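## Task

The front tote is whichever tote sits closest to the bench's open edge, so the back tote is the other one. Take the foam block from the low shelf and set it completely inside the back tote. Neither tote, nor the cartons below the bench, may be shifted or rotated. The robot must not topple or finish leaning, or the task fails. The block has to stay in the tote on its own, without the robot holding it there.

## Robot and tools

ROBOT. A Hello Robot Stretch 3 with one arm. It has a two-wheeled base (0.33 m long, 0.34 m wide), a lift that slides up a mast, and a telescoping arm that reaches out to the robot's RIGHT side. It cannot reach forward, so you move the gripper forward or back by driving the base. The base turns about the point between its drive wheels, 0.05 m behind its front edge, and cannot move sideways. With the arm pulled in and the wrist folded, turning sweeps a circle of radius 0.28 m; an unfolded, level wrist reaches past that circle.

FRAMES. Base frame: origin on the floor midway between the wheels, x forward, y left, z up. hand_pose is reported in this frame, at the point where the closed fingertips meet; with all wrist joints at zero its x axis points up, y points back along the arm toward the mast, and z toward the rear. The odometry frame is the base frame as it stood when the scene began; base_odometry counts wheel turns only, so slipping shows up as travel. Heading is positive to the left, -3.142 to 3.142.

execute_actions. Argument "actions" is a list holding one action (or empty, which just reports state and images). An action may contain "base", "joints", or both, plus optional "contact_limits"; all parts start at once. "base" holds exactly one command, each an offset from where the base last reported itself: {"translate_m": d} drives straight d metres (forward positive, -1 to 1); {"rotate_rad": d} spins in place d radians (left/counter-clockwise positive, -3.2 to 3.2). "joints" is a single object mapping joint names to absolute targets (not offsets): lift_m 0 to 1.1 (arm height on mast); arm_m 0 to 0.52 (extension); wrist_yaw_rad -1.345 to 4.42 (0 along the arm, positive swings toward the front, 3.0 folds over the base); wrist_pitch_rad -1.57 to 0.451 (0 level, negative tips fingers down); wrist_roll_rad -2.911 to 2.911 (0 means fingers side by side, level); gripper_m -0.089 to 0.179 (larger is wider; real fingertip gap is below this value, by about 0.007 nearly shut and 0.025 fully open, zero under 0.007); head_pan_rad -3.953 to 1.73 (0 forward, positive left, -1.57 looks along the arm); head_tilt_rad -1.53 to 0.419 (negative looks down). Done tolerances: lift and arm ±0.004, gripper ±0.004, yaw/roll/head ±0.02, pitch ±0.05. "contact_limits" may only contain arm_m, a motor effort percentage 1 to 100: the arm stops when its effort reaches that level (negative when retracting), and the limit also caps its holding force until the next action. Very low values stop immediately. "cameras" picks which images return: head_camera, nav_camera, wrist_camera, or all (default); [] returns none. Unknown keys, names, or out-of-range values reject the whole call. A joint or the base left out of an action may still be driving toward an earlier target. One action runs at most 15 s. If a call reports a stop, remaining execute_actions, wait and finished_scene calls in that same reply are skipped.

wait: {"seconds": 0 to 10}; commands nothing and returns the same report as an empty action. zoom_image: {"camera", "region": [x0, y0, x1, y1]} in pixels of that camera's latest full image, top-left origin, at most 504 by 504. finished_scene: {"scene": n} ends the current scene for good and reports success; the next scene's task arrives in its result. Replying without any tool call ends everything. The simulation keeps running while you compose a reply, with the robot holding its last command.

RESULTS. base_status and joint_status say how each motion of the last accepted action ended: "done" (for the base, the wheels turned the full amount even if slipping), "off_target" (stopped short, may still be pushing), "contact_stop", "time_out", "torque_fault". After the last three the old target is dropped; the arm or lift that hit something goes slack until commanded again, and a slack lift may sag under load or keep pressing. on_its_own describes things not commanded in this call; "held at" there is the held target, not the actual position, and an effort outside its rest range suggests pushing or carrying. motor_effort is percent of maximum, positive toward higher values, peak in brackets; readings carry fixed biases and noise. Positive wheel effort pushes forward. turned_by_wheels and turned_by_imu give turning since the last report. base_tilt (degrees, forward and right positive) has a fixed bias of up to about 4 degrees. lidar_m: 12 distances from the base origin in 30-degree sectors, first straight ahead then counter-clockwise (4th left, 7th behind, 10th right), in a plane 0.17 m up, range 0.15 to 12 m, "-" for nothing; it misses clear objects, the robot, low items, sometimes thin legs, and parts of sectors 5, 6, 9, 10 when the lift is low. wrist_depth_mm and head_depth_mm: 7 by 7 grids of median depth (wrist 45 to 1000, head 280 to 4000, head image sideways). Camera intrinsics are supplied in the original text; head_camera and nav_camera move with the head joints, wrist_camera rides on the gripper.

GRIPPING. Close by commanding gripper_m below the object's width (lower squeezes harder; too hard triggers a stall guard that weakens the grip). Release by commanding at least 0.02 more than where the fingers met the object. Neither the reading nor "done" confirms a hold; check images.

SPEED. Base runs up to 0.30 m/s and 1.9 rad/s only when stowed (lift_m under 0.30, arm_m under 0.03, wrist_yaw_rad over 2.54); otherwise 0.10 m/s and 0.63 rad/s.

AVOID. Fold or unfold the wrist only with lift_m 0.32 to 0.95, pitch -0.4 and roll near 0; once folded the lift can go down to 0.25. With yaw below -0.4 keep pitch at -0.5 or lower. Arm pushes with the gripper above about 0.45 m can tip the robot, more so with raised contact limits or a repeated push. Never drive while the gripper holds or pushes something fixed. If the base snags, reverse the last move in small steps; if tilted, free the gripper and lower lift to about 0.2. The base, wrist and head have no contact stop; prolonged strain shuts a wrist servo off for 10 s. Loose objects may occasionally get nudged. Avoid drops, slips, slams and hard hits, and do not disturb the totes or cartons.

Each tool is called after "Call:" as a command line: name --argument value for each argument, lists and objects as JSON in quotes; but a table of rows of numbers goes row by row, as --pt "numbers of a row", without its own name.

## Session

Call:
execute_actions --actions '[]'

Scene clock: 0.00 s.
base_odometry: x=+0.000 y=+0.000 heading=+0.000 (m, m, rad; odometry frame)
turned_by_wheels: +0.000 (rad since the last result)
turned_by_imu: +0.000 (rad since the last result)
base_tilt: forward=-2.4 right=-0.2 (deg)
lidar_m: 1.42 1.43 1.84 1.58 1.02 1.09 1.88 2.65 1.49 1.26 1.25 1.65
head_depth_mm: 1826 2059 2079 2060 2041 2031 2028 / 1857 2011 1999 1990 1976 1977 1647 / 1870 1942 1944 1931 1923 1886 1675 / 1868 1897 1884 1879 1863 1851 1653 / 1822 1831 1829 1803 1795 1792 1529 / 1764 1781 1780 1757 1757 1740 1522 / 1726 1727 1727 1705 1705 1697 1498
base_status: not commanded
joint_positions: lift_m=+0.339 arm_m=+0.001 wrist_yaw_rad=+3.082 wrist_pitch_rad=-0.505 wrist_roll_rad=+0.000 gripper_m=+0.037 head_pan_rad=+0.002 head_tilt_rad=-0.003
joint_status: not commanded
motor_effort: left_wheel=+0 right_wheel=+0 lift_m=+19 arm_m=+0 wrist_yaw_rad=+0 wrist_pitch_rad=+5 wrist_roll_rad=+0 gripper_m=+0 head_pan_rad=-1 head_tilt_rad=+1 (%)
hand_pose: x=-0.0085 y=+0.0662 z=+0.3326 quat_wxyz=(+0.197, +0.689, +0.156, +0.679) (m; base frame)
wrist_depth_mm: 768 - - - - - - / 859 914 - - - - - / 878 920 929 946 987 967 - / 718 747 766 747 773 763 772 / 612 618 - 630 649 635 639 / 532 540 - 536 550 550 550 / 474 - - - 472 473 488
pictures: head_camera (sideways: a quarter turn clockwise sets it upright), nav_camera (sideways: a quarter turn counterclockwise sets it upright), wrist_camera
Images, in order (width x height): head_camera 896x504, nav_camera 672x504, wrist_camera 644x364.

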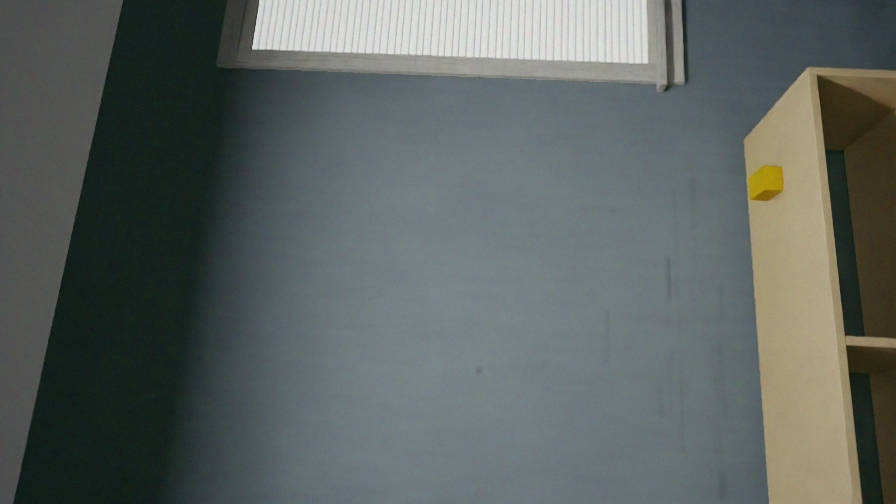

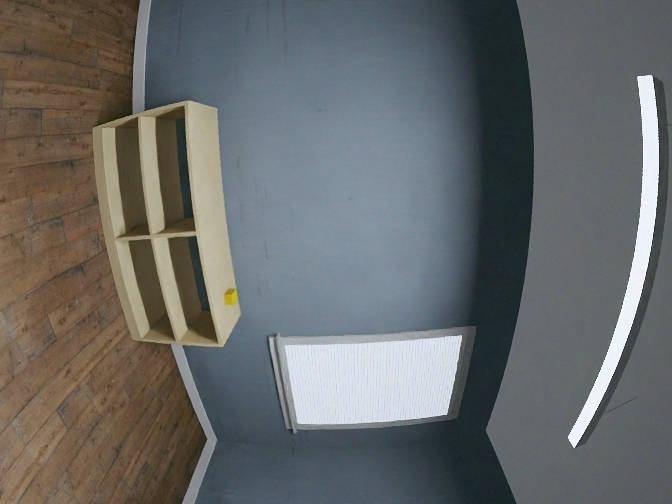

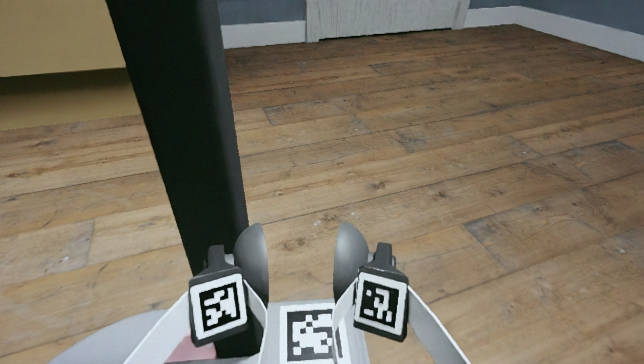

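Call:
execute_actions --actions '[{"joints": {"head_pan_rad": -1.57, "head_tilt_rad": -0.5}}]' --cameras '["head_camera", "nav_camera"]'

Call:
execute_actions --actions '[{"joints": {"head_pan_rad": 1.57, "head_tilt_rad": -0.5}}]' --cameras '["head_camera", "nav_camera"]'

Scene clock: 2.47 s.
base_odometry: x=+0.000 y=+0.000 heading=+0.000 (m, m, rad; odometry frame)
turned_by_wheels: +0.000 (rad since the last result)
turned_by_imu: +0.000 (rad since the last result)
base_tilt: forward=-2.6 right=-0.2 (deg)
lidar_m: 1.42 1.43 1.84 1.58 1.02 1.09 1.89 2.65 1.49 1.26 1.26 1.65
head_depth_mm: 2100 2303 1442 2536 1828 1731 1421 / 2047 2195 1403 2540 1939 1725 1420 / 2010 2137 1511 2513 1737 1714 1410 / 1959 2103 1480 2436 1816 1686 1394 / 1921 2077 1461 2417 2049 1645 1394 / 1854 2004 1428 2308 1712 1585 1388 / 1822 1973 1412 2221 1584 1582 1381
base_status: not commanded
joint_positions: lift_m=+0.339 arm_m=+0.001 wrist_yaw_rad=+3.082 wrist_pitch_rad=-0.505 wrist_roll_rad=+0.000 gripper_m=+0.037 head_pan_rad=-1.563 head_tilt_rad=-0.494
joint_status: all done
motor_effort: left_wheel=+0(0) right_wheel=+0(1) lift_m=+19(19) arm_m=+0(1) wrist_yaw_rad=+1(0) wrist_pitch_rad=+5(5) wrist_roll_rad=+0(0) gripper_m=+0(1) head_pan_rad=-5(57) head_tilt_rad=-3(29) (%)
hand_pose: x=-0.0085 y=+0.0662 z=+0.3326 quat_wxyz=(+0.197, +0.689, +0.156, +0.679) (m; base frame)
wrist_depth_mm: 768 - - - - - - / 861 912 - - - - - / 897 920 928 952 939 946 973 / 753 727 772 759 758 771 775 / 610 629 - 633 638 641 667 / 536 534 - 544 548 553 552 / 471 - - - 464 479 487
pictures: head_camera (sideways: a quarter turn clockwise sets it upright), nav_camera (sideways: a quarter turn counterclockwise sets it upright)
Images, in order (width x height): head_camera 896x504, nav_camera 672x504.

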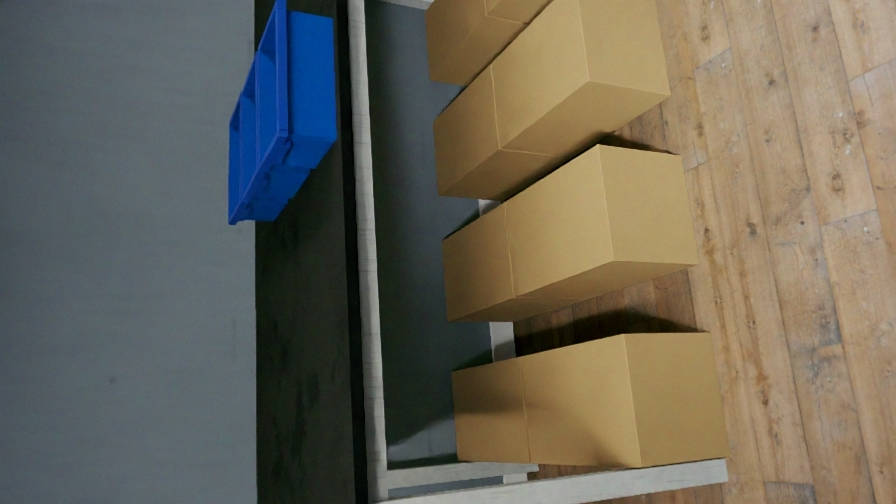

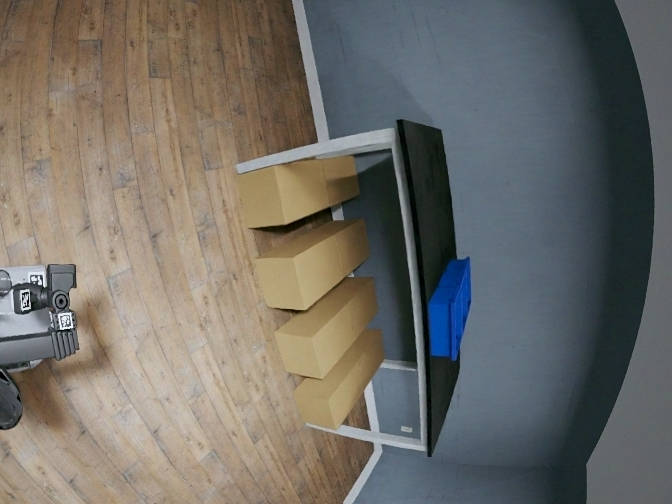

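Scene clock: 4.53 s.
base_odometry: x=+0.000 y=+0.000 heading=+0.000 (m, m, rad; odometry frame)
turned_by_wheels: +0.000 (rad since the last result)
turned_by_imu: +0.000 (rad since the last result)
base_tilt: forward=-2.5 right=-0.1 (deg)
lidar_m: 1.42 1.43 1.83 1.58 1.02 1.09 1.88 2.65 1.49 1.26 1.26 1.65
head_depth_mm: 1516 1650 1799 1981 2158 1737 1424 / 1474 1604 1735 1913 2078 1727 1410 / 1434 1549 1692 1858 2017 1724 1412 / 1424 1527 1651 1806 1978 1709 1405 / 1375 1485 1610 1761 1938 1705 1397 / 1341 1440 1572 1704 1866 1697 1388 / 1317 1421 1524 1632 1772 1546 1339
base_status: not commanded
joint_positions: lift_m=+0.339 arm_m=+0.001 wrist_yaw_rad=+3.082 wrist_pitch_rad=-0.505 wrist_roll_rad=+0.000 gripper_m=+0.037 head_pan_rad=+1.563 head_tilt_rad=-0.494
joint_status: all done
motor_effort: left_wheel=+0(0) right_wheel=+0(0) lift_m=+18(18) arm_m=-1(1) wrist_yaw_rad=+1(0) wrist_pitch_rad=+5(5) wrist_roll_rad=+0(0) gripper_m=+0(1) head_pan_rad=+5(56) head_tilt_rad=-4(5) (%)
hand_pose: x=-0.0085 y=+0.0662 z=+0.3326 quat_wxyz=(+0.197, +0.689, +0.156, +0.679) (m; base frame)
wrist_depth_mm: 752 - - - - - - / 859 943 - - - - - / 897 912 949 929 983 934 981 / 720 735 760 767 767 765 772 / 618 606 - 648 634 643 646 / 539 532 - 551 550 548 560 / 462 - - - 471 476 494
pictures: head_camera (sideways: a quarter turn clockwise sets it upright), nav_camera (sideways: a quarter turn counterclockwise sets it upright)
Images, in order (width x height): head_camera 896x504, nav_camera 672x504.

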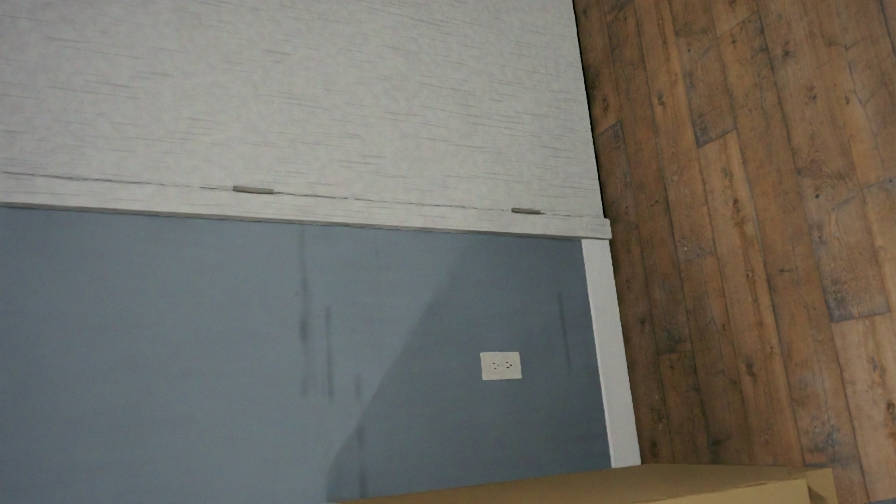

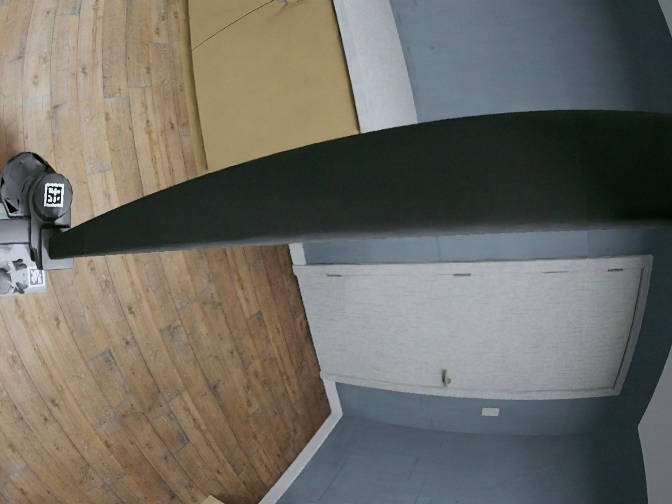

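Call:
execute_actions --actions '[{"joints": {"head_pan_rad": -1.4, "head_tilt_rad": -0.25}}]' --cameras '["head_camera", "nav_camera"]'

Scene clock: 7.40 s.
base_odometry: x=+0.000 y=+0.000 heading=+0.000 (m, m, rad; odometry frame)
turned_by_wheels: +0.000 (rad since the last result)
turned_by_imu: +0.000 (rad since the last result)
base_tilt: forward=-2.4 right=-0.1 (deg)
lidar_m: 1.42 1.44 1.83 1.58 1.02 1.09 1.88 2.64 1.49 1.26 1.25 1.65
head_depth_mm: 2048 2118 2208 1579 2391 2032 1614 / 2027 2093 2215 1808 2380 1871 1505 / 1988 2071 2177 1922 2343 1927 1585 / 1974 2064 2143 1876 2348 2110 1489 / 1963 2041 2126 1856 2299 1818 1454 / 1952 2024 2113 2164 1332 1806 1446 / 1932 2019 2080 2189 2274 2256 1715
base_status: not commanded
joint_positions: lift_m=+0.339 arm_m=+0.001 wrist_yaw_rad=+3.082 wrist_pitch_rad=-0.505 wrist_roll_rad=+0.000 gripper_m=+0.037 head_pan_rad=-1.393 head_tilt_rad=-0.261
joint_status: all done
motor_effort: left_wheel=+1(0) right_wheel=-1(1) lift_m=+19(19) arm_m=+0(0) wrist_yaw_rad=+0(0) wrist_pitch_rad=+5(5) wrist_roll_rad=+0(0) gripper_m=+0(1) head_pan_rad=-5(58) head_tilt_rad=+5(23) (%)
hand_pose: x=-0.0085 y=+0.0662 z=+0.3326 quat_wxyz=(+0.197, +0.689, +0.156, +0.679) (m; base frame)
wrist_depth_mm: 774 - - - - - - / 846 914 - - - - - / 896 914 919 946 939 964 991 / 724 727 756 764 766 769 764 / 617 613 - 632 638 637 630 / 529 534 - 550 550 546 560 / 461 - - - 468 485 484
pictures: head_camera (sideways: a quarter turn clockwise sets it upright), nav_camera (sideways: a quarter turn counterclockwise sets it upright)
Images, in order (width x height): head_camera 896x504, nav_camera 672x504.

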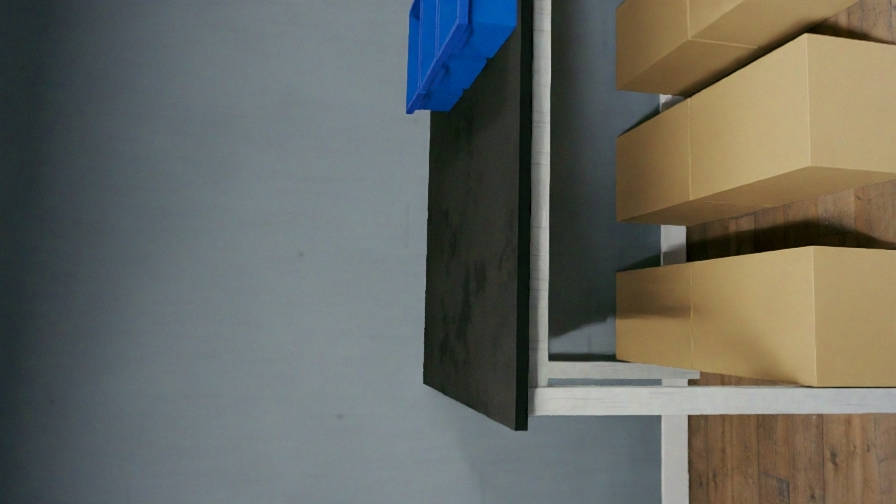

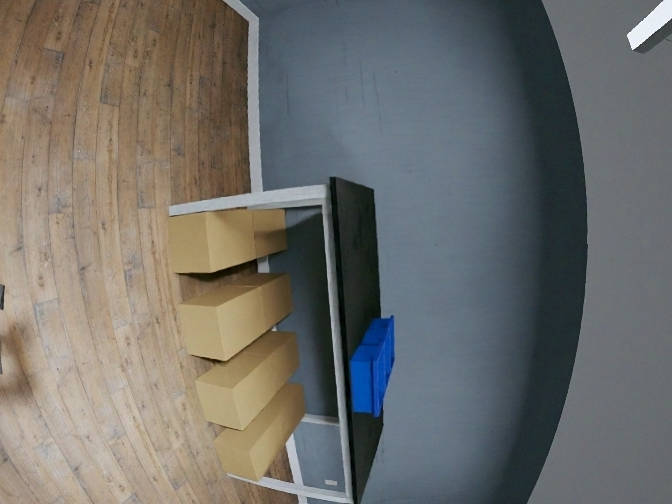

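Call:
execute_actions --actions '[{"joints": {"head_pan_rad": -1.75, "head_tilt_rad": -0.3}}]' --cameras '["head_camera"]'

Call:
zoom_image --camera "head_camera" --region '[300, 60, 600, 400]'

Scene clock: 11.40 s.
base_odometry: x=+0.000 y=+0.000 heading=+0.000 (m, m, rad; odometry frame)
turned_by_wheels: +0.000 (rad since the last result)
turned_by_imu: +0.000 (rad since the last result)
base_tilt: forward=-2.5 right=-0.1 (deg)
lidar_m: 1.42 1.43 1.83 1.58 1.02 1.09 1.88 2.64 1.49 1.26 1.26 1.64
head_depth_mm: 2504 2641 2820 2208 3054 1948 1713 / 2393 2503 2641 2122 2541 1985 1705 / 2266 2397 2524 1525 2609 1767 1682 / 2159 2261 2389 1469 2476 1941 1628 / 2063 2159 2243 1563 2452 1726 1568 / 1975 2060 2180 1568 2311 1790 1549 / 1900 1981 2068 1530 2271 2040 1450
base_status: not commanded
joint_positions: lift_m=+0.339 arm_m=+0.001 wrist_yaw_rad=+3.082 wrist_pitch_rad=-0.505 wrist_roll_rad=+0.000 gripper_m=+0.037 head_pan_rad=-1.743 head_tilt_rad=-0.296
joint_status: all done
motor_effort: left_wheel=+0(0) right_wheel=-1(0) lift_m=+19(18) arm_m=-1(0) wrist_yaw_rad=+1(0) wrist_pitch_rad=+4(5) wrist_roll_rad=+0(0) gripper_m=+0(1) head_pan_rad=-5(38) head_tilt_rad=-2(8) (%)
hand_pose: x=-0.0085 y=+0.0662 z=+0.3326 quat_wxyz=(+0.197, +0.689, +0.156, +0.679) (m; base frame)
wrist_depth_mm: 757 - - - - - - / 833 881 - - - - - / 898 932 930 931 972 971 968 / 746 741 770 753 763 754 764 / 620 606 - 638 645 637 656 / 536 546 - 552 553 551 559 / 467 - - - 467 486 498
pictures: head_camera (sideways: a quarter turn clockwise sets it upright)
Images, in order (width x height): head_camera 896x504.

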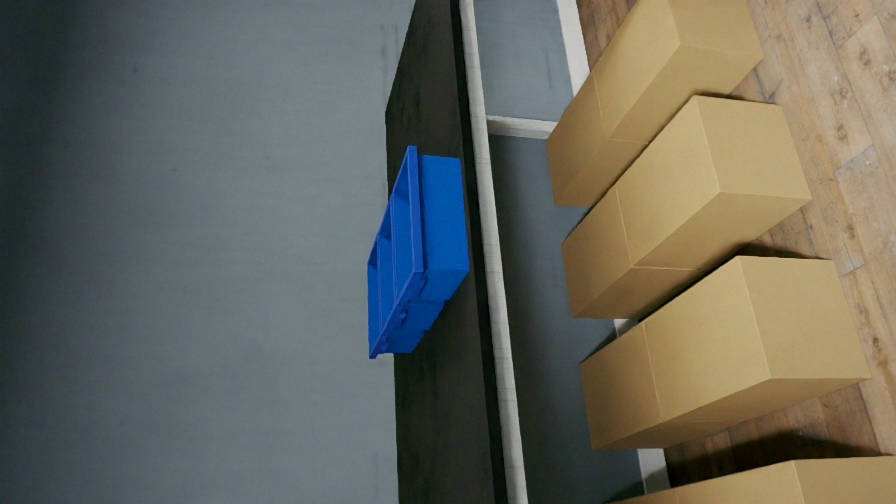

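Region (300, 60, 600, 400) of head_camera's 896x504 image, scaled by 1.482, with more detail than that image has; it fills the left 445 columns of this view, and the rest is white.

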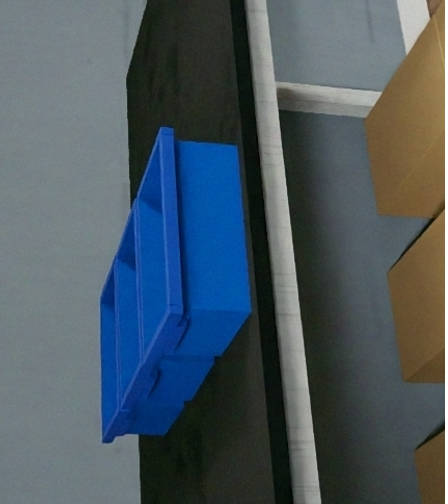

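Call:
execute_actions --actions '[{"joints": {"head_pan_rad": 0.0, "head_tilt_rad": -0.45, "lift_m": 0.27}}]' --cameras '["head_camera"]'

Scene clock: 24.70 s.
base_odometry: x=+0.000 y=+0.000 heading=+0.000 (m, m, rad; odometry frame)
turned_by_wheels: +0.000 (rad since the last result)
turned_by_imu: +0.000 (rad since the last result)
base_tilt: forward=-2.5 right=-0.1 (deg)
lidar_m: 1.42 1.43 1.83 1.58 1.02 1.09 1.88 2.64 1.49 1.26 1.26 1.65
head_depth_mm: 1738 1897 2058 2246 2354 1840 1475 / 1702 1826 1994 2068 1977 1832 1470 / 1668 1785 1933 1937 1964 1812 1471 / 1632 1731 1881 1921 1960 1803 1455 / 1585 1692 1809 1797 1787 1750 1452 / 1539 1649 1768 1765 1862 1728 1439 / 1512 1602 1712 1747 1780 1682 1435
base_status: not commanded
joint_positions: lift_m=+0.270 arm_m=+0.001 wrist_yaw_rad=+3.082 wrist_pitch_rad=-0.505 wrist_roll_rad=+0.000 gripper_m=+0.037 head_pan_rad=-0.007 head_tilt_rad=-0.444
joint_status: all done
motor_effort: left_wheel=+0(0) right_wheel=+0(0) lift_m=+11(16) arm_m=-1(0) wrist_yaw_rad=+0(0) wrist_pitch_rad=+5(5) wrist_roll_rad=+0(0) gripper_m=+0(1) head_pan_rad=+4(56) head_tilt_rad=-3(18) (%)
hand_pose: x=-0.0085 y=+0.0662 z=+0.2642 quat_wxyz=(+0.197, +0.689, +0.156, +0.679) (m; base frame)
wrist_depth_mm: 772 - - - - - - / 859 887 - - - - - / 750 781 811 803 831 853 835 / 628 626 647 654 653 656 669 / 526 530 - 555 541 543 552 / 465 - - - 467 470 473 / - - - - 400 409 410
pictures: head_camera (sideways: a quarter turn clockwise sets it upright)
Images, in order (width x height): head_camera 896x504.

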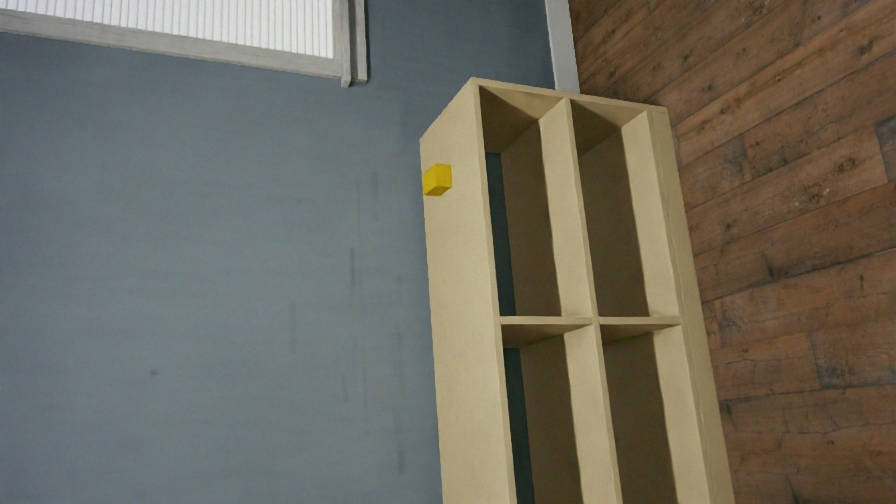

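Call:
execute_actions --actions '[{"base": {"translate_m": 0.95}, "joints": {"head_tilt_rad": -0.8}}]' --cameras '["head_camera"]'

Scene clock: 30.67 s.
base_odometry: x=+0.950 y=+0.000 heading=+0.000 (m, m, rad; odometry frame)
turned_by_wheels: +0.000 (rad since the last result)
turned_by_imu: +0.003 (rad since the last result)
base_tilt: forward=-2.6 right=-0.2 (deg)
lidar_m: 0.90 0.49 0.77 1.74 1.83 1.59 2.38 2.07 1.25 1.54 1.88 0.77
head_depth_mm: 860 983 1150 1020 1101 1280 1202 / 836 953 1110 976 909 1266 1198 / 816 926 1071 1008 885 1206 1201 / 793 900 1032 1007 879 1061 1182 / 778 874 1008 999 851 1036 1167 / 760 852 974 997 829 995 1152 / 742 832 947 992 829 970 1132
base_status: done
joint_positions: lift_m=+0.270 arm_m=+0.001 wrist_yaw_rad=+3.082 wrist_pitch_rad=-0.505 wrist_roll_rad=+0.000 gripper_m=+0.037 head_pan_rad=-0.007 head_tilt_rad=-0.791
joint_status: all done
motor_effort: left_wheel=+0(7) right_wheel=+0(4) lift_m=+11(11) arm_m=+0(1) wrist_yaw_rad=+0(0) wrist_pitch_rad=+5(5) wrist_roll_rad=+0(0) gripper_m=+0(0) head_pan_rad=+5(5) head_tilt_rad=-5(27) (%)
hand_pose: x=-0.0085 y=+0.0662 z=+0.2642 quat_wxyz=(+0.197, +0.689, +0.156, +0.679) (m; base frame)
wrist_depth_mm: - - - - - 772 799 / - - - - 948 817 809 / 776 792 785 790 777 704 658 / 629 632 649 645 643 609 529 / 534 532 - 550 551 553 515 / 465 - - - 460 477 475 / - - - - 402 414 412
pictures: head_camera (sideways: a quarter turn clockwise sets it upright)
Images, in order (width x height): head_camera 896x504.

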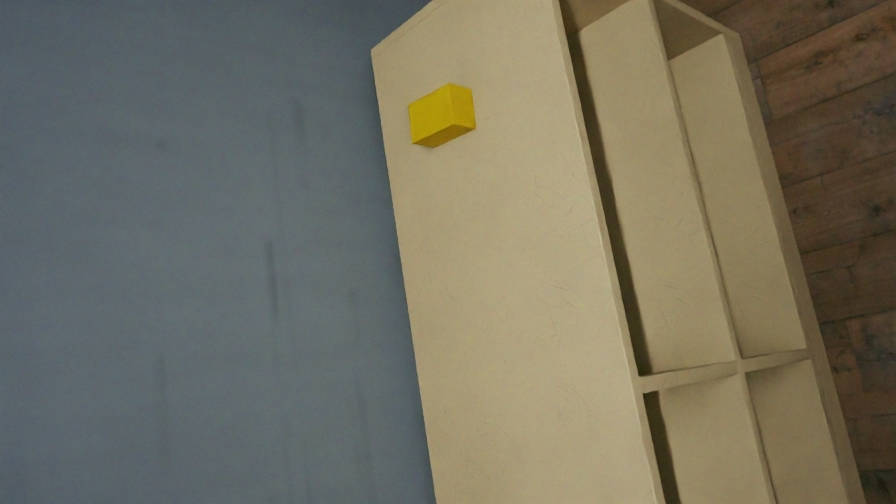

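Call:
zoom_image --camera "head_camera" --region '[370, 50, 520, 180]'

Region (370, 50, 520, 180) of head_camera's 896x504 image, scaled by 3.360, with more detail than that image has; it fills the top 437 rows of this view, and the rest is white.

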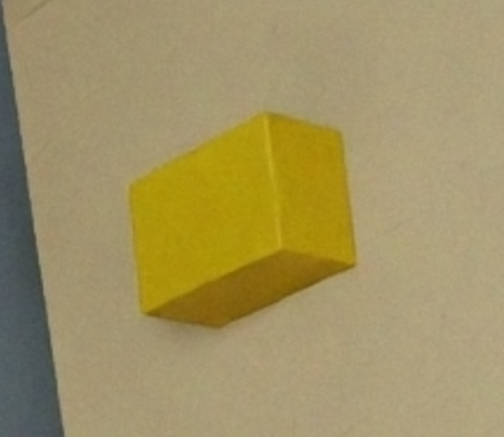

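Call:
execute_actions --actions '[{"base": {"rotate_rad": 1.75}, "joints": {"head_pan_rad": -1.75, "head_tilt_rad": -0.75}}]' --cameras '["head_camera", "nav_camera"]'

Scene clock: 41.03 s.
base_odometry: x=+0.950 y=+0.000 heading=+1.750 (m, m, rad; odometry frame)
turned_by_wheels: +1.750 (rad since the last result)
turned_by_imu: +1.740 (rad since the last result)
base_tilt: forward=-2.6 right=-0.2 (deg)
lidar_m: 1.83 1.62 1.58 3.52 1.60 1.25 1.91 1.43 0.77 0.49 0.91 0.77
head_depth_mm: 849 968 1115 1070 945 1220 1218 / 830 939 1083 1033 916 1100 1209 / 810 917 1049 1059 891 1072 1196 / 792 888 1015 1052 863 1042 1180 / 775 868 986 1045 858 1013 1153 / 755 847 962 1037 855 949 1138 / 739 827 934 1011 854 969 1116
base_status: done
joint_positions: lift_m=+0.270 arm_m=+0.001 wrist_yaw_rad=+3.082 wrist_pitch_rad=-0.505 wrist_roll_rad=+0.000 gripper_m=+0.037 head_pan_rad=-1.743 head_tilt_rad=-0.754
joint_status: all done
motor_effort: left_wheel=-2(10) right_wheel=+2(8) lift_m=+11(11) arm_m=-1(1) wrist_yaw_rad=+0(0) wrist_pitch_rad=+5(5) wrist_roll_rad=+0(0) gripper_m=+0(0) head_pan_rad=-5(58) head_tilt_rad=+2(8) (%)
hand_pose: x=-0.0085 y=+0.0661 z=+0.2642 quat_wxyz=(+0.197, +0.689, +0.156, +0.679) (m; base frame)
wrist_depth_mm: - - - - - - - / - - - - - - - / 767 773 799 806 803 825 836 / 637 631 640 648 655 654 661 / 521 525 - 557 542 548 562 / 473 - - - 475 471 475 / - - - - 394 411 412
pictures: head_camera (sideways: a quarter turn clockwise sets it upright), nav_camera (sideways: a quarter turn counterclockwise sets it upright)
Images, in order (width x height): head_camera 896x504, nav_camera 672x504.

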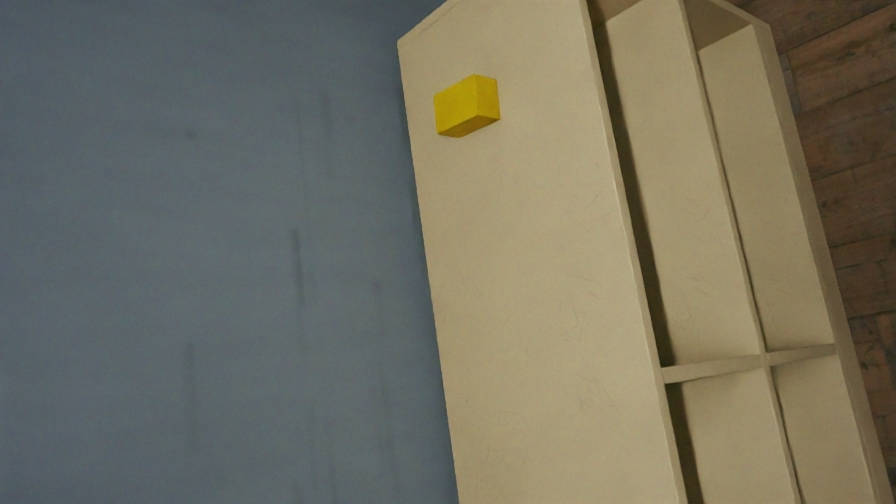

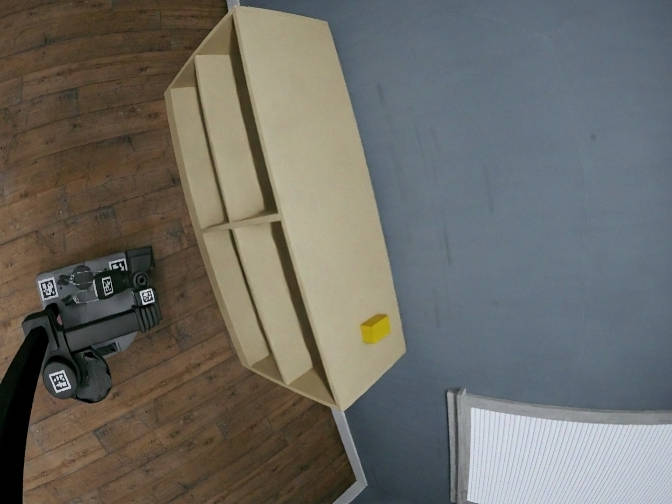

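Call:
execute_actions --actions '[{"base": {"translate_m": -0.25}, "joints": {"head_pan_rad": -1.57, "head_tilt_rad": -0.75}}]' --cameras '["head_camera", "nav_camera"]'

Scene clock: 44.63 s.
base_odometry: x=+0.994 y=-0.246 heading=+1.750 (m, m, rad; odometry frame)
turned_by_wheels: +0.000 (rad since the last result)
turned_by_imu: -0.001 (rad since the last result)
base_tilt: forward=-2.5 right=-0.3 (deg)
lidar_m: 2.07 1.77 1.89 3.52 1.19 1.05 1.66 1.47 0.62 0.92 0.57 0.99
head_depth_mm: 809 915 1043 1212 919 1350 1222 / 804 905 1030 1064 895 1066 1199 / 798 898 1025 1055 888 1069 1192 / 792 893 1014 1053 885 1071 1187 / 784 884 1006 1045 860 1041 1178 / 780 875 997 1045 854 1036 1169 / 776 869 988 1037 851 990 1156
base_status: done
joint_positions: lift_m=+0.270 arm_m=+0.001 wrist_yaw_rad=+3.082 wrist_pitch_rad=-0.505 wrist_roll_rad=+0.000 gripper_m=+0.037 head_pan_rad=-1.577 head_tilt_rad=-0.754
joint_status: all done
motor_effort: left_wheel=-3(10) right_wheel=+2(4) lift_m=+12(12) arm_m=-1(1) wrist_yaw_rad=+0(0) wrist_pitch_rad=+5(5) wrist_roll_rad=+0(0) gripper_m=+1(0) head_pan_rad=+4(28) head_tilt_rad=+2(2) (%)
hand_pose: x=-0.0085 y=+0.0661 z=+0.2642 quat_wxyz=(+0.197, +0.689, +0.156, +0.679) (m; base frame)
wrist_depth_mm: - - - - - - - / - - - - - - - / 759 793 790 794 797 851 832 / 633 628 638 647 632 652 659 / 523 538 - 554 542 546 547 / 465 - - - 476 468 471 / - - - - 399 416 415
pictures: head_camera (sideways: a quarter turn clockwise sets it upright), nav_camera (sideways: a quarter turn counterclockwise sets it upright)
Images, in order (width x height): head_camera 896x504, nav_camera 672x504.

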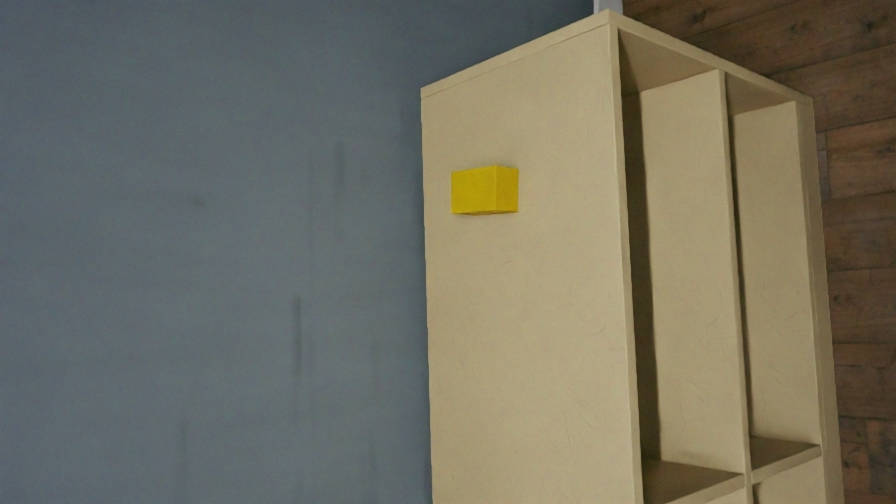

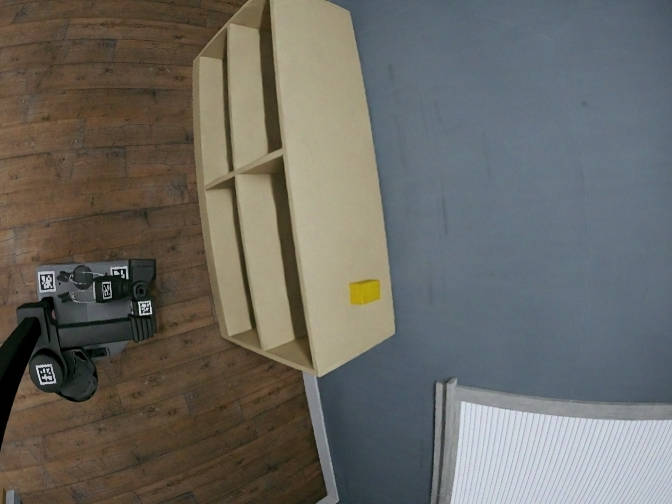

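Call:
execute_actions --actions '[{"joints": {"lift_m": 0.75, "wrist_pitch_rad": -0.4}}]' --cameras '[]'

Call:
execute_actions --actions '[{"joints": {"wrist_yaw_rad": 0.0, "gripper_m": 0.15}}]'

Scene clock: 52.17 s.
base_odometry: x=+0.994 y=-0.246 heading=+1.750 (m, m, rad; odometry frame)
turned_by_wheels: +0.000 (rad since the last result)
turned_by_imu: +0.000 (rad since the last result)
base_tilt: forward=-2.6 right=-0.1 (deg)
lidar_m: 2.07 1.78 1.89 3.52 1.19 1.04 1.66 1.47 0.62 0.93 0.57 0.99
head_depth_mm: 809 915 1045 1220 922 1348 1267 / 806 905 1036 1068 892 1068 1209 / 794 896 1028 1057 890 1071 1208 / 791 889 1016 1046 883 1066 1200 / 786 885 1006 1047 858 1038 1187 / 782 878 993 1041 857 1036 1171 / 775 870 988 1039 851 993 1152
base_status: not commanded
joint_positions: lift_m=+0.750 arm_m=+0.001 wrist_yaw_rad=+3.082 wrist_pitch_rad=-0.422 wrist_roll_rad=+0.000 gripper_m=+0.037 head_pan_rad=-1.577 head_tilt_rad=-0.754
joint_status: all done
motor_effort: left_wheel=-2(2) right_wheel=+2(2) lift_m=+25(26) arm_m=-1(1) wrist_yaw_rad=+0(0) wrist_pitch_rad=+8(10) wrist_roll_rad=+0(0) gripper_m=+0(0) head_pan_rad=+4(5) head_tilt_rad=+2(2) (%)
hand_pose: x=-0.0078 y=+0.0774 z=+0.7613 quat_wxyz=(+0.169, +0.695, +0.127, +0.687) (m; base frame)
wrist_depth_mm: - - - - - - - / - - - - - - - / - - - - - - - / - - - - - - - / - - - - - - - / - - - - - - - / 958 945 933 965 937 962 969
pictures: none
No camera images: the call's "cameras" was empty. Leave "cameras" out to get every camera's image.

Scene clock: 54.73 s.
base_odometry: x=+0.994 y=-0.246 heading=+1.750 (m, m, rad; odometry frame)
turned_by_wheels: +0.000 (rad since the last result)
turned_by_imu: +0.000 (rad since the last result)
base_tilt: forward=-2.6 right=-0.2 (deg)
lidar_m: 2.07 1.77 1.89 3.53 1.19 1.04 1.66 1.47 0.62 0.92 0.57 0.99
head_depth_mm: 810 913 1045 1211 923 1345 1267 / 801 908 1038 1059 892 1074 1207 / 796 897 1022 1058 892 1076 - / 793 893 1018 1053 884 1063 - / 785 885 1006 1051 859 1061 1173 / 780 878 1000 1043 856 1034 1172 / 775 868 986 1037 853 986 1157
base_status: not commanded
joint_positions: lift_m=+0.750 arm_m=+0.001 wrist_yaw_rad=+0.003 wrist_pitch_rad=-0.422 wrist_roll_rad=+0.000 gripper_m=+0.150 head_pan_rad=-1.577 head_tilt_rad=-0.754
joint_status: all done
motor_effort: left_wheel=-3(2) right_wheel=+2(2) lift_m=+26(26) arm_m=+0(0) wrist_yaw_rad=-3(4) wrist_pitch_rad=+8(8) wrist_roll_rad=+0(0) gripper_m=+0(81) head_pan_rad=+4(4) head_tilt_rad=+1(2) (%)
hand_pose: x=-0.0209 y=-0.3701 z=+0.7613 quat_wxyz=(+0.692, +0.149, -0.691, -0.147) (m; base frame)
wrist_depth_mm: 574 583 610 627 650 668 671 / 628 633 652 666 698 719 761 / 645 639 641 649 660 789 833 / 487 489 500 507 509 847 931 / 398 408 402 409 411 437 - / 346 635 631 652 653 - - / - 572 583 586 586 729 -
pictures: head_camera (sideways: a quarter turn clockwise sets it upright), nav_camera (sideways: a quarter turn counterclockwise sets it upright), wrist_camera
Images, in order (width x height): head_camera 896x504, nav_camera 672x504, wrist_camera 644x364.

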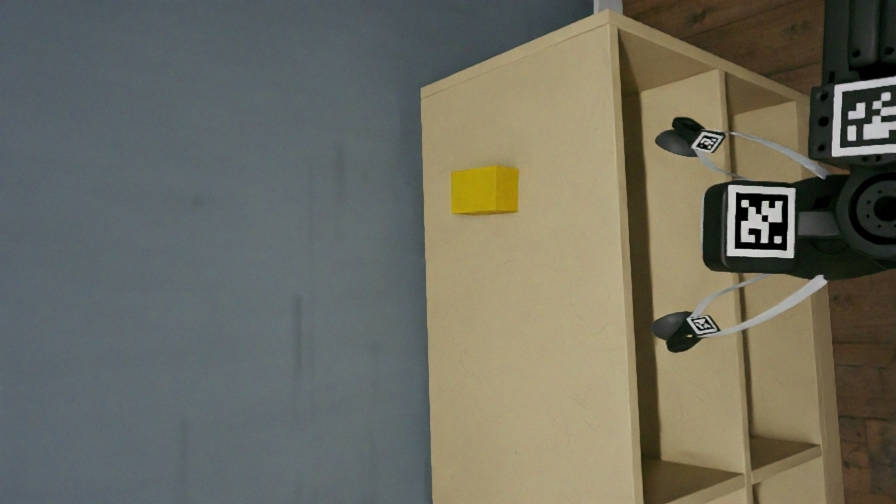

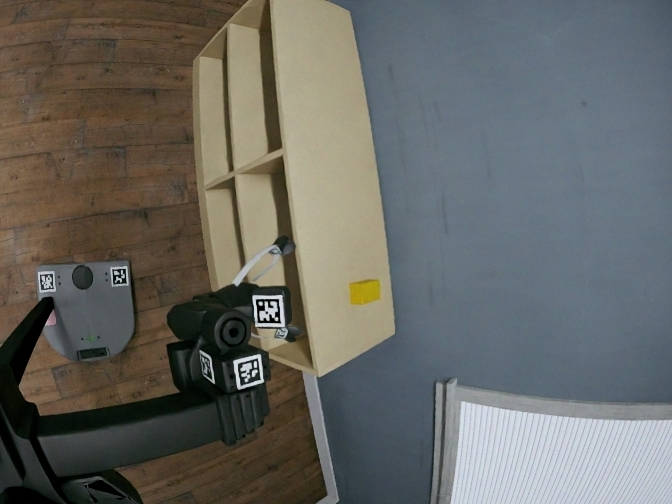

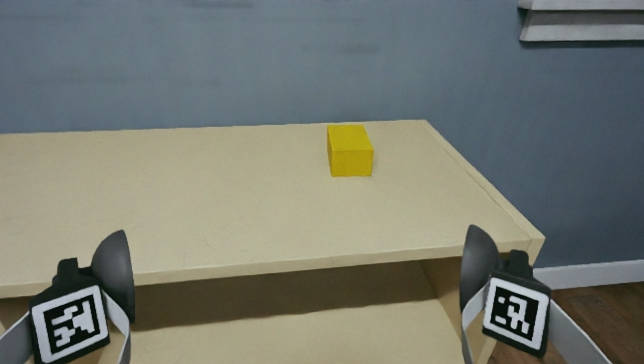

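Call:
execute_actions --actions '[{"base": {"translate_m": -0.06}, "joints": {"lift_m": 0.82, "wrist_pitch_rad": -0.9, "arm_m": 0.36, "head_tilt_rad": -0.7}}]'

Scene clock: 66.47 s.
base_odometry: x=+1.005 y=-0.305 heading=+1.750 (m, m, rad; odometry frame)
turned_by_wheels: +0.000 (rad since the last result)
turned_by_imu: -0.001 (rad since the last result)
base_tilt: forward=-2.4 right=-0.1 (deg)
lidar_m: 2.13 1.81 1.97 3.52 1.09 1.00 1.60 1.48 0.60 0.76 0.61 1.04
head_depth_mm: 808 903 1025 1157 - - 1222 / 804 895 989 - 889 989 1191 / 798 885 967 - 906 1031 1184 / 791 878 989 1093 902 1028 1186 / 785 876 986 1077 900 1023 1162 / 781 866 976 1072 895 999 1151 / 773 863 969 1064 890 993 1127
base_status: done
joint_positions: lift_m=+0.820 arm_m=+0.360 wrist_yaw_rad=+0.001 wrist_pitch_rad=-0.905 wrist_roll_rad=+0.000 gripper_m=+0.150 head_pan_rad=-1.577 head_tilt_rad=-0.705
joint_status: all done
motor_effort: left_wheel=-2(7) right_wheel=+1(3) lift_m=+25(25) arm_m=+3(3) wrist_yaw_rad=-1(3) wrist_pitch_rad=+2(9) wrist_roll_rad=+0(0) gripper_m=+1(0) head_pan_rad=+5(4) head_tilt_rad=+2(9) (%)
hand_pose: x=-0.0215 y=-0.6439 z=+0.7418 quat_wxyz=(+0.636, +0.310, -0.635, -0.309) (m; base frame)
wrist_depth_mm: 357 367 385 395 407 423 443 / 400 399 412 405 408 498 515 / 349 352 363 366 364 581 643 / 321 328 327 285 334 711 859 / 296 303 298 288 310 323 975 / 279 278 281 286 285 - 894 / - 260 262 265 269 268 858
pictures: head_camera (sideways: a quarter turn clockwise sets it upright), nav_camera (sideways: a quarter turn counterclockwise sets it upright), wrist_camera
Images, in order (width x height): head_camera 896x504, nav_camera 672x504, wrist_camera 644x364.

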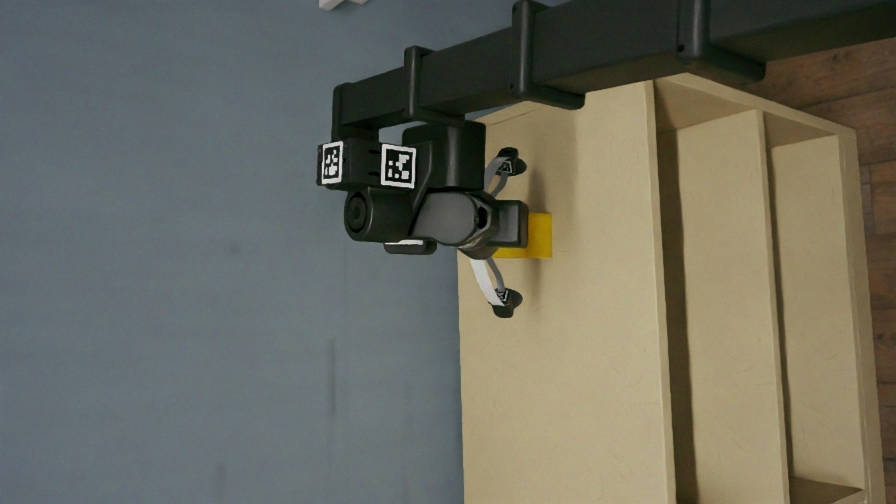

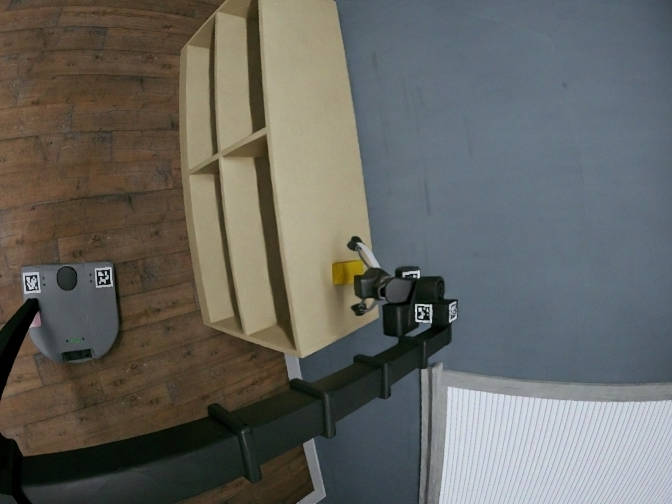

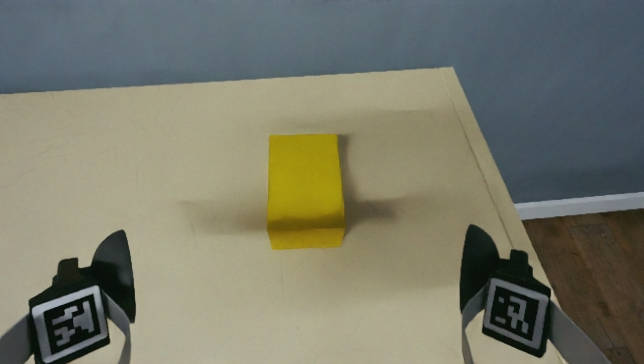

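Call:
execute_actions --actions '[{"joints": {"lift_m": 0.77, "arm_m": 0.435}}]'

Scene clock: 70.27 s.
base_odometry: x=+1.005 y=-0.305 heading=+1.750 (m, m, rad; odometry frame)
turned_by_wheels: +0.000 (rad since the last result)
turned_by_imu: +0.000 (rad since the last result)
base_tilt: forward=-2.5 right=-0.1 (deg)
lidar_m: 2.13 1.82 1.97 3.52 1.09 1.00 1.60 1.48 0.60 0.77 0.61 1.04
head_depth_mm: 808 902 1022 1177 1374 - - / 802 896 996 - 900 997 1191 / 797 892 982 - 907 1036 1186 / 790 883 989 1089 902 1026 1184 / 785 870 990 1081 898 1027 1158 / 780 867 980 1070 897 997 1150 / 772 860 970 1063 888 991 1133
base_status: not commanded
joint_positions: lift_m=+0.770 arm_m=+0.435 wrist_yaw_rad=+0.001 wrist_pitch_rad=-0.906 wrist_roll_rad=+0.000 gripper_m=+0.150 head_pan_rad=-1.577 head_tilt_rad=-0.705
joint_status: all done
motor_effort: left_wheel=-2(2) right_wheel=+2(2) lift_m=+12(22) arm_m=+3(3) wrist_yaw_rad=-1(1) wrist_pitch_rad=+2(2) wrist_roll_rad=+0(0) gripper_m=+0(0) head_pan_rad=+4(4) head_tilt_rad=+2(2) (%)
hand_pose: x=-0.0215 y=-0.7188 z=+0.6927 quat_wxyz=(+0.636, +0.310, -0.635, -0.310) (m; base frame)
wrist_depth_mm: 278 287 298 306 318 330 343 / 321 333 342 347 352 381 410 / 289 293 299 302 306 318 512 / 269 268 270 269 277 284 675 / 247 252 247 209 257 264 882 / - 232 230 192 239 - 839 / - 217 215 215 222 219 505
pictures: head_camera (sideways: a quarter turn clockwise sets it upright), nav_camera (sideways: a quarter turn counterclockwise sets it upright), wrist_camera
Images, in order (width x height): head_camera 896x504, nav_camera 672x504, wrist_camera 644x364.

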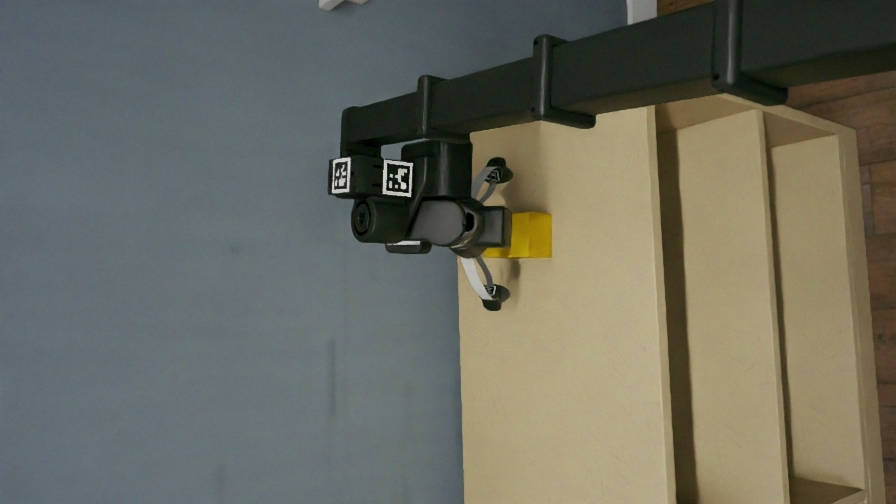

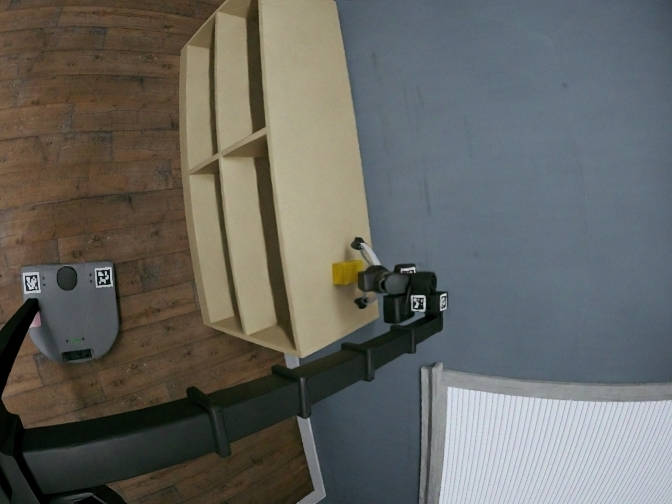

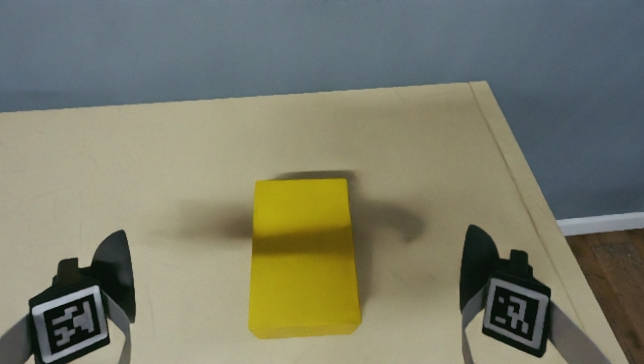

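Call:
execute_actions --actions '[{"joints": {"lift_m": 0.735}}]' --cameras '["head_camera", "wrist_camera"]'

Scene clock: 73.13 s.
base_odometry: x=+1.005 y=-0.305 heading=+1.750 (m, m, rad; odometry frame)
turned_by_wheels: +0.000 (rad since the last result)
turned_by_imu: +0.000 (rad since the last result)
base_tilt: forward=-2.5 right=-0.2 (deg)
lidar_m: 2.13 1.82 1.97 3.50 1.09 1.00 1.60 1.48 0.60 0.76 0.61 1.04
head_depth_mm: 809 901 1023 1177 1360 1500 - / 800 895 1012 1138 - 1024 1172 / 795 889 1001 - 903 1033 1187 / 791 883 994 1084 903 1027 1181 / 783 873 985 1074 897 1026 1158 / 780 864 976 1071 894 996 1154 / 772 859 969 1061 892 994 1127
base_status: not commanded
joint_positions: lift_m=+0.735 arm_m=+0.435 wrist_yaw_rad=+0.001 wrist_pitch_rad=-0.906 wrist_roll_rad=+0.000 gripper_m=+0.150 head_pan_rad=-1.577 head_tilt_rad=-0.705
joint_status: all done
motor_effort: left_wheel=-2(2) right_wheel=+2(2) lift_m=+11(11) arm_m=+3(2) wrist_yaw_rad=-1(1) wrist_pitch_rad=+2(2) wrist_roll_rad=+0(0) gripper_m=+0(1) head_pan_rad=+5(5) head_tilt_rad=+2(2) (%)
hand_pose: x=-0.0215 y=-0.7188 z=+0.6577 quat_wxyz=(+0.636, +0.310, -0.635, -0.310) (m; base frame)
wrist_depth_mm: 278 290 297 308 321 334 348 / 274 276 278 282 290 302 412 / 248 252 254 258 261 264 504 / 228 232 229 186 238 242 633 / 210 214 209 169 220 225 229 / - 197 194 158 203 - 208 / - 184 184 184 190 189 195
pictures: head_camera (sideways: a quarter turn clockwise sets it upright), wrist_camera
Images, in order (width x height): head_camera 896x504, wrist_camera 644x364.

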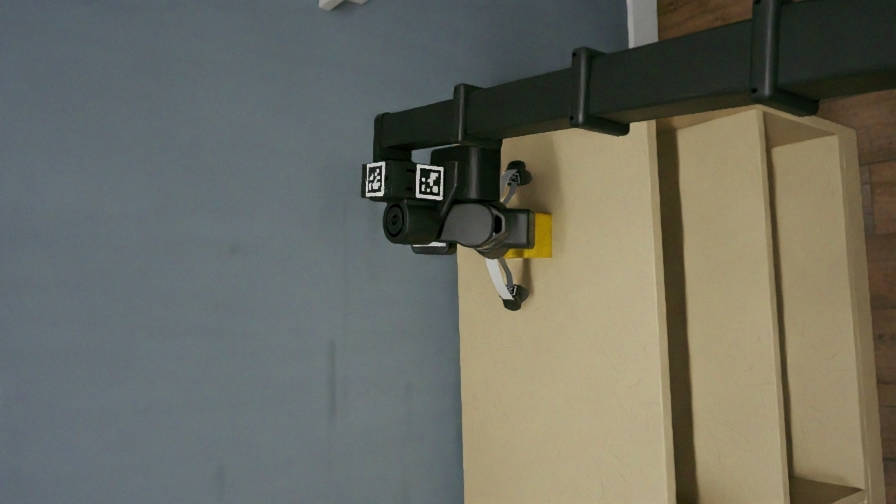

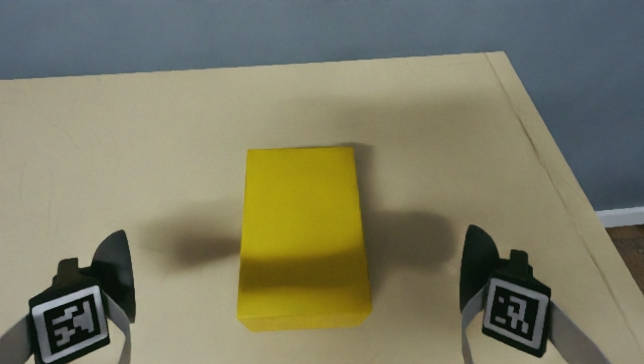

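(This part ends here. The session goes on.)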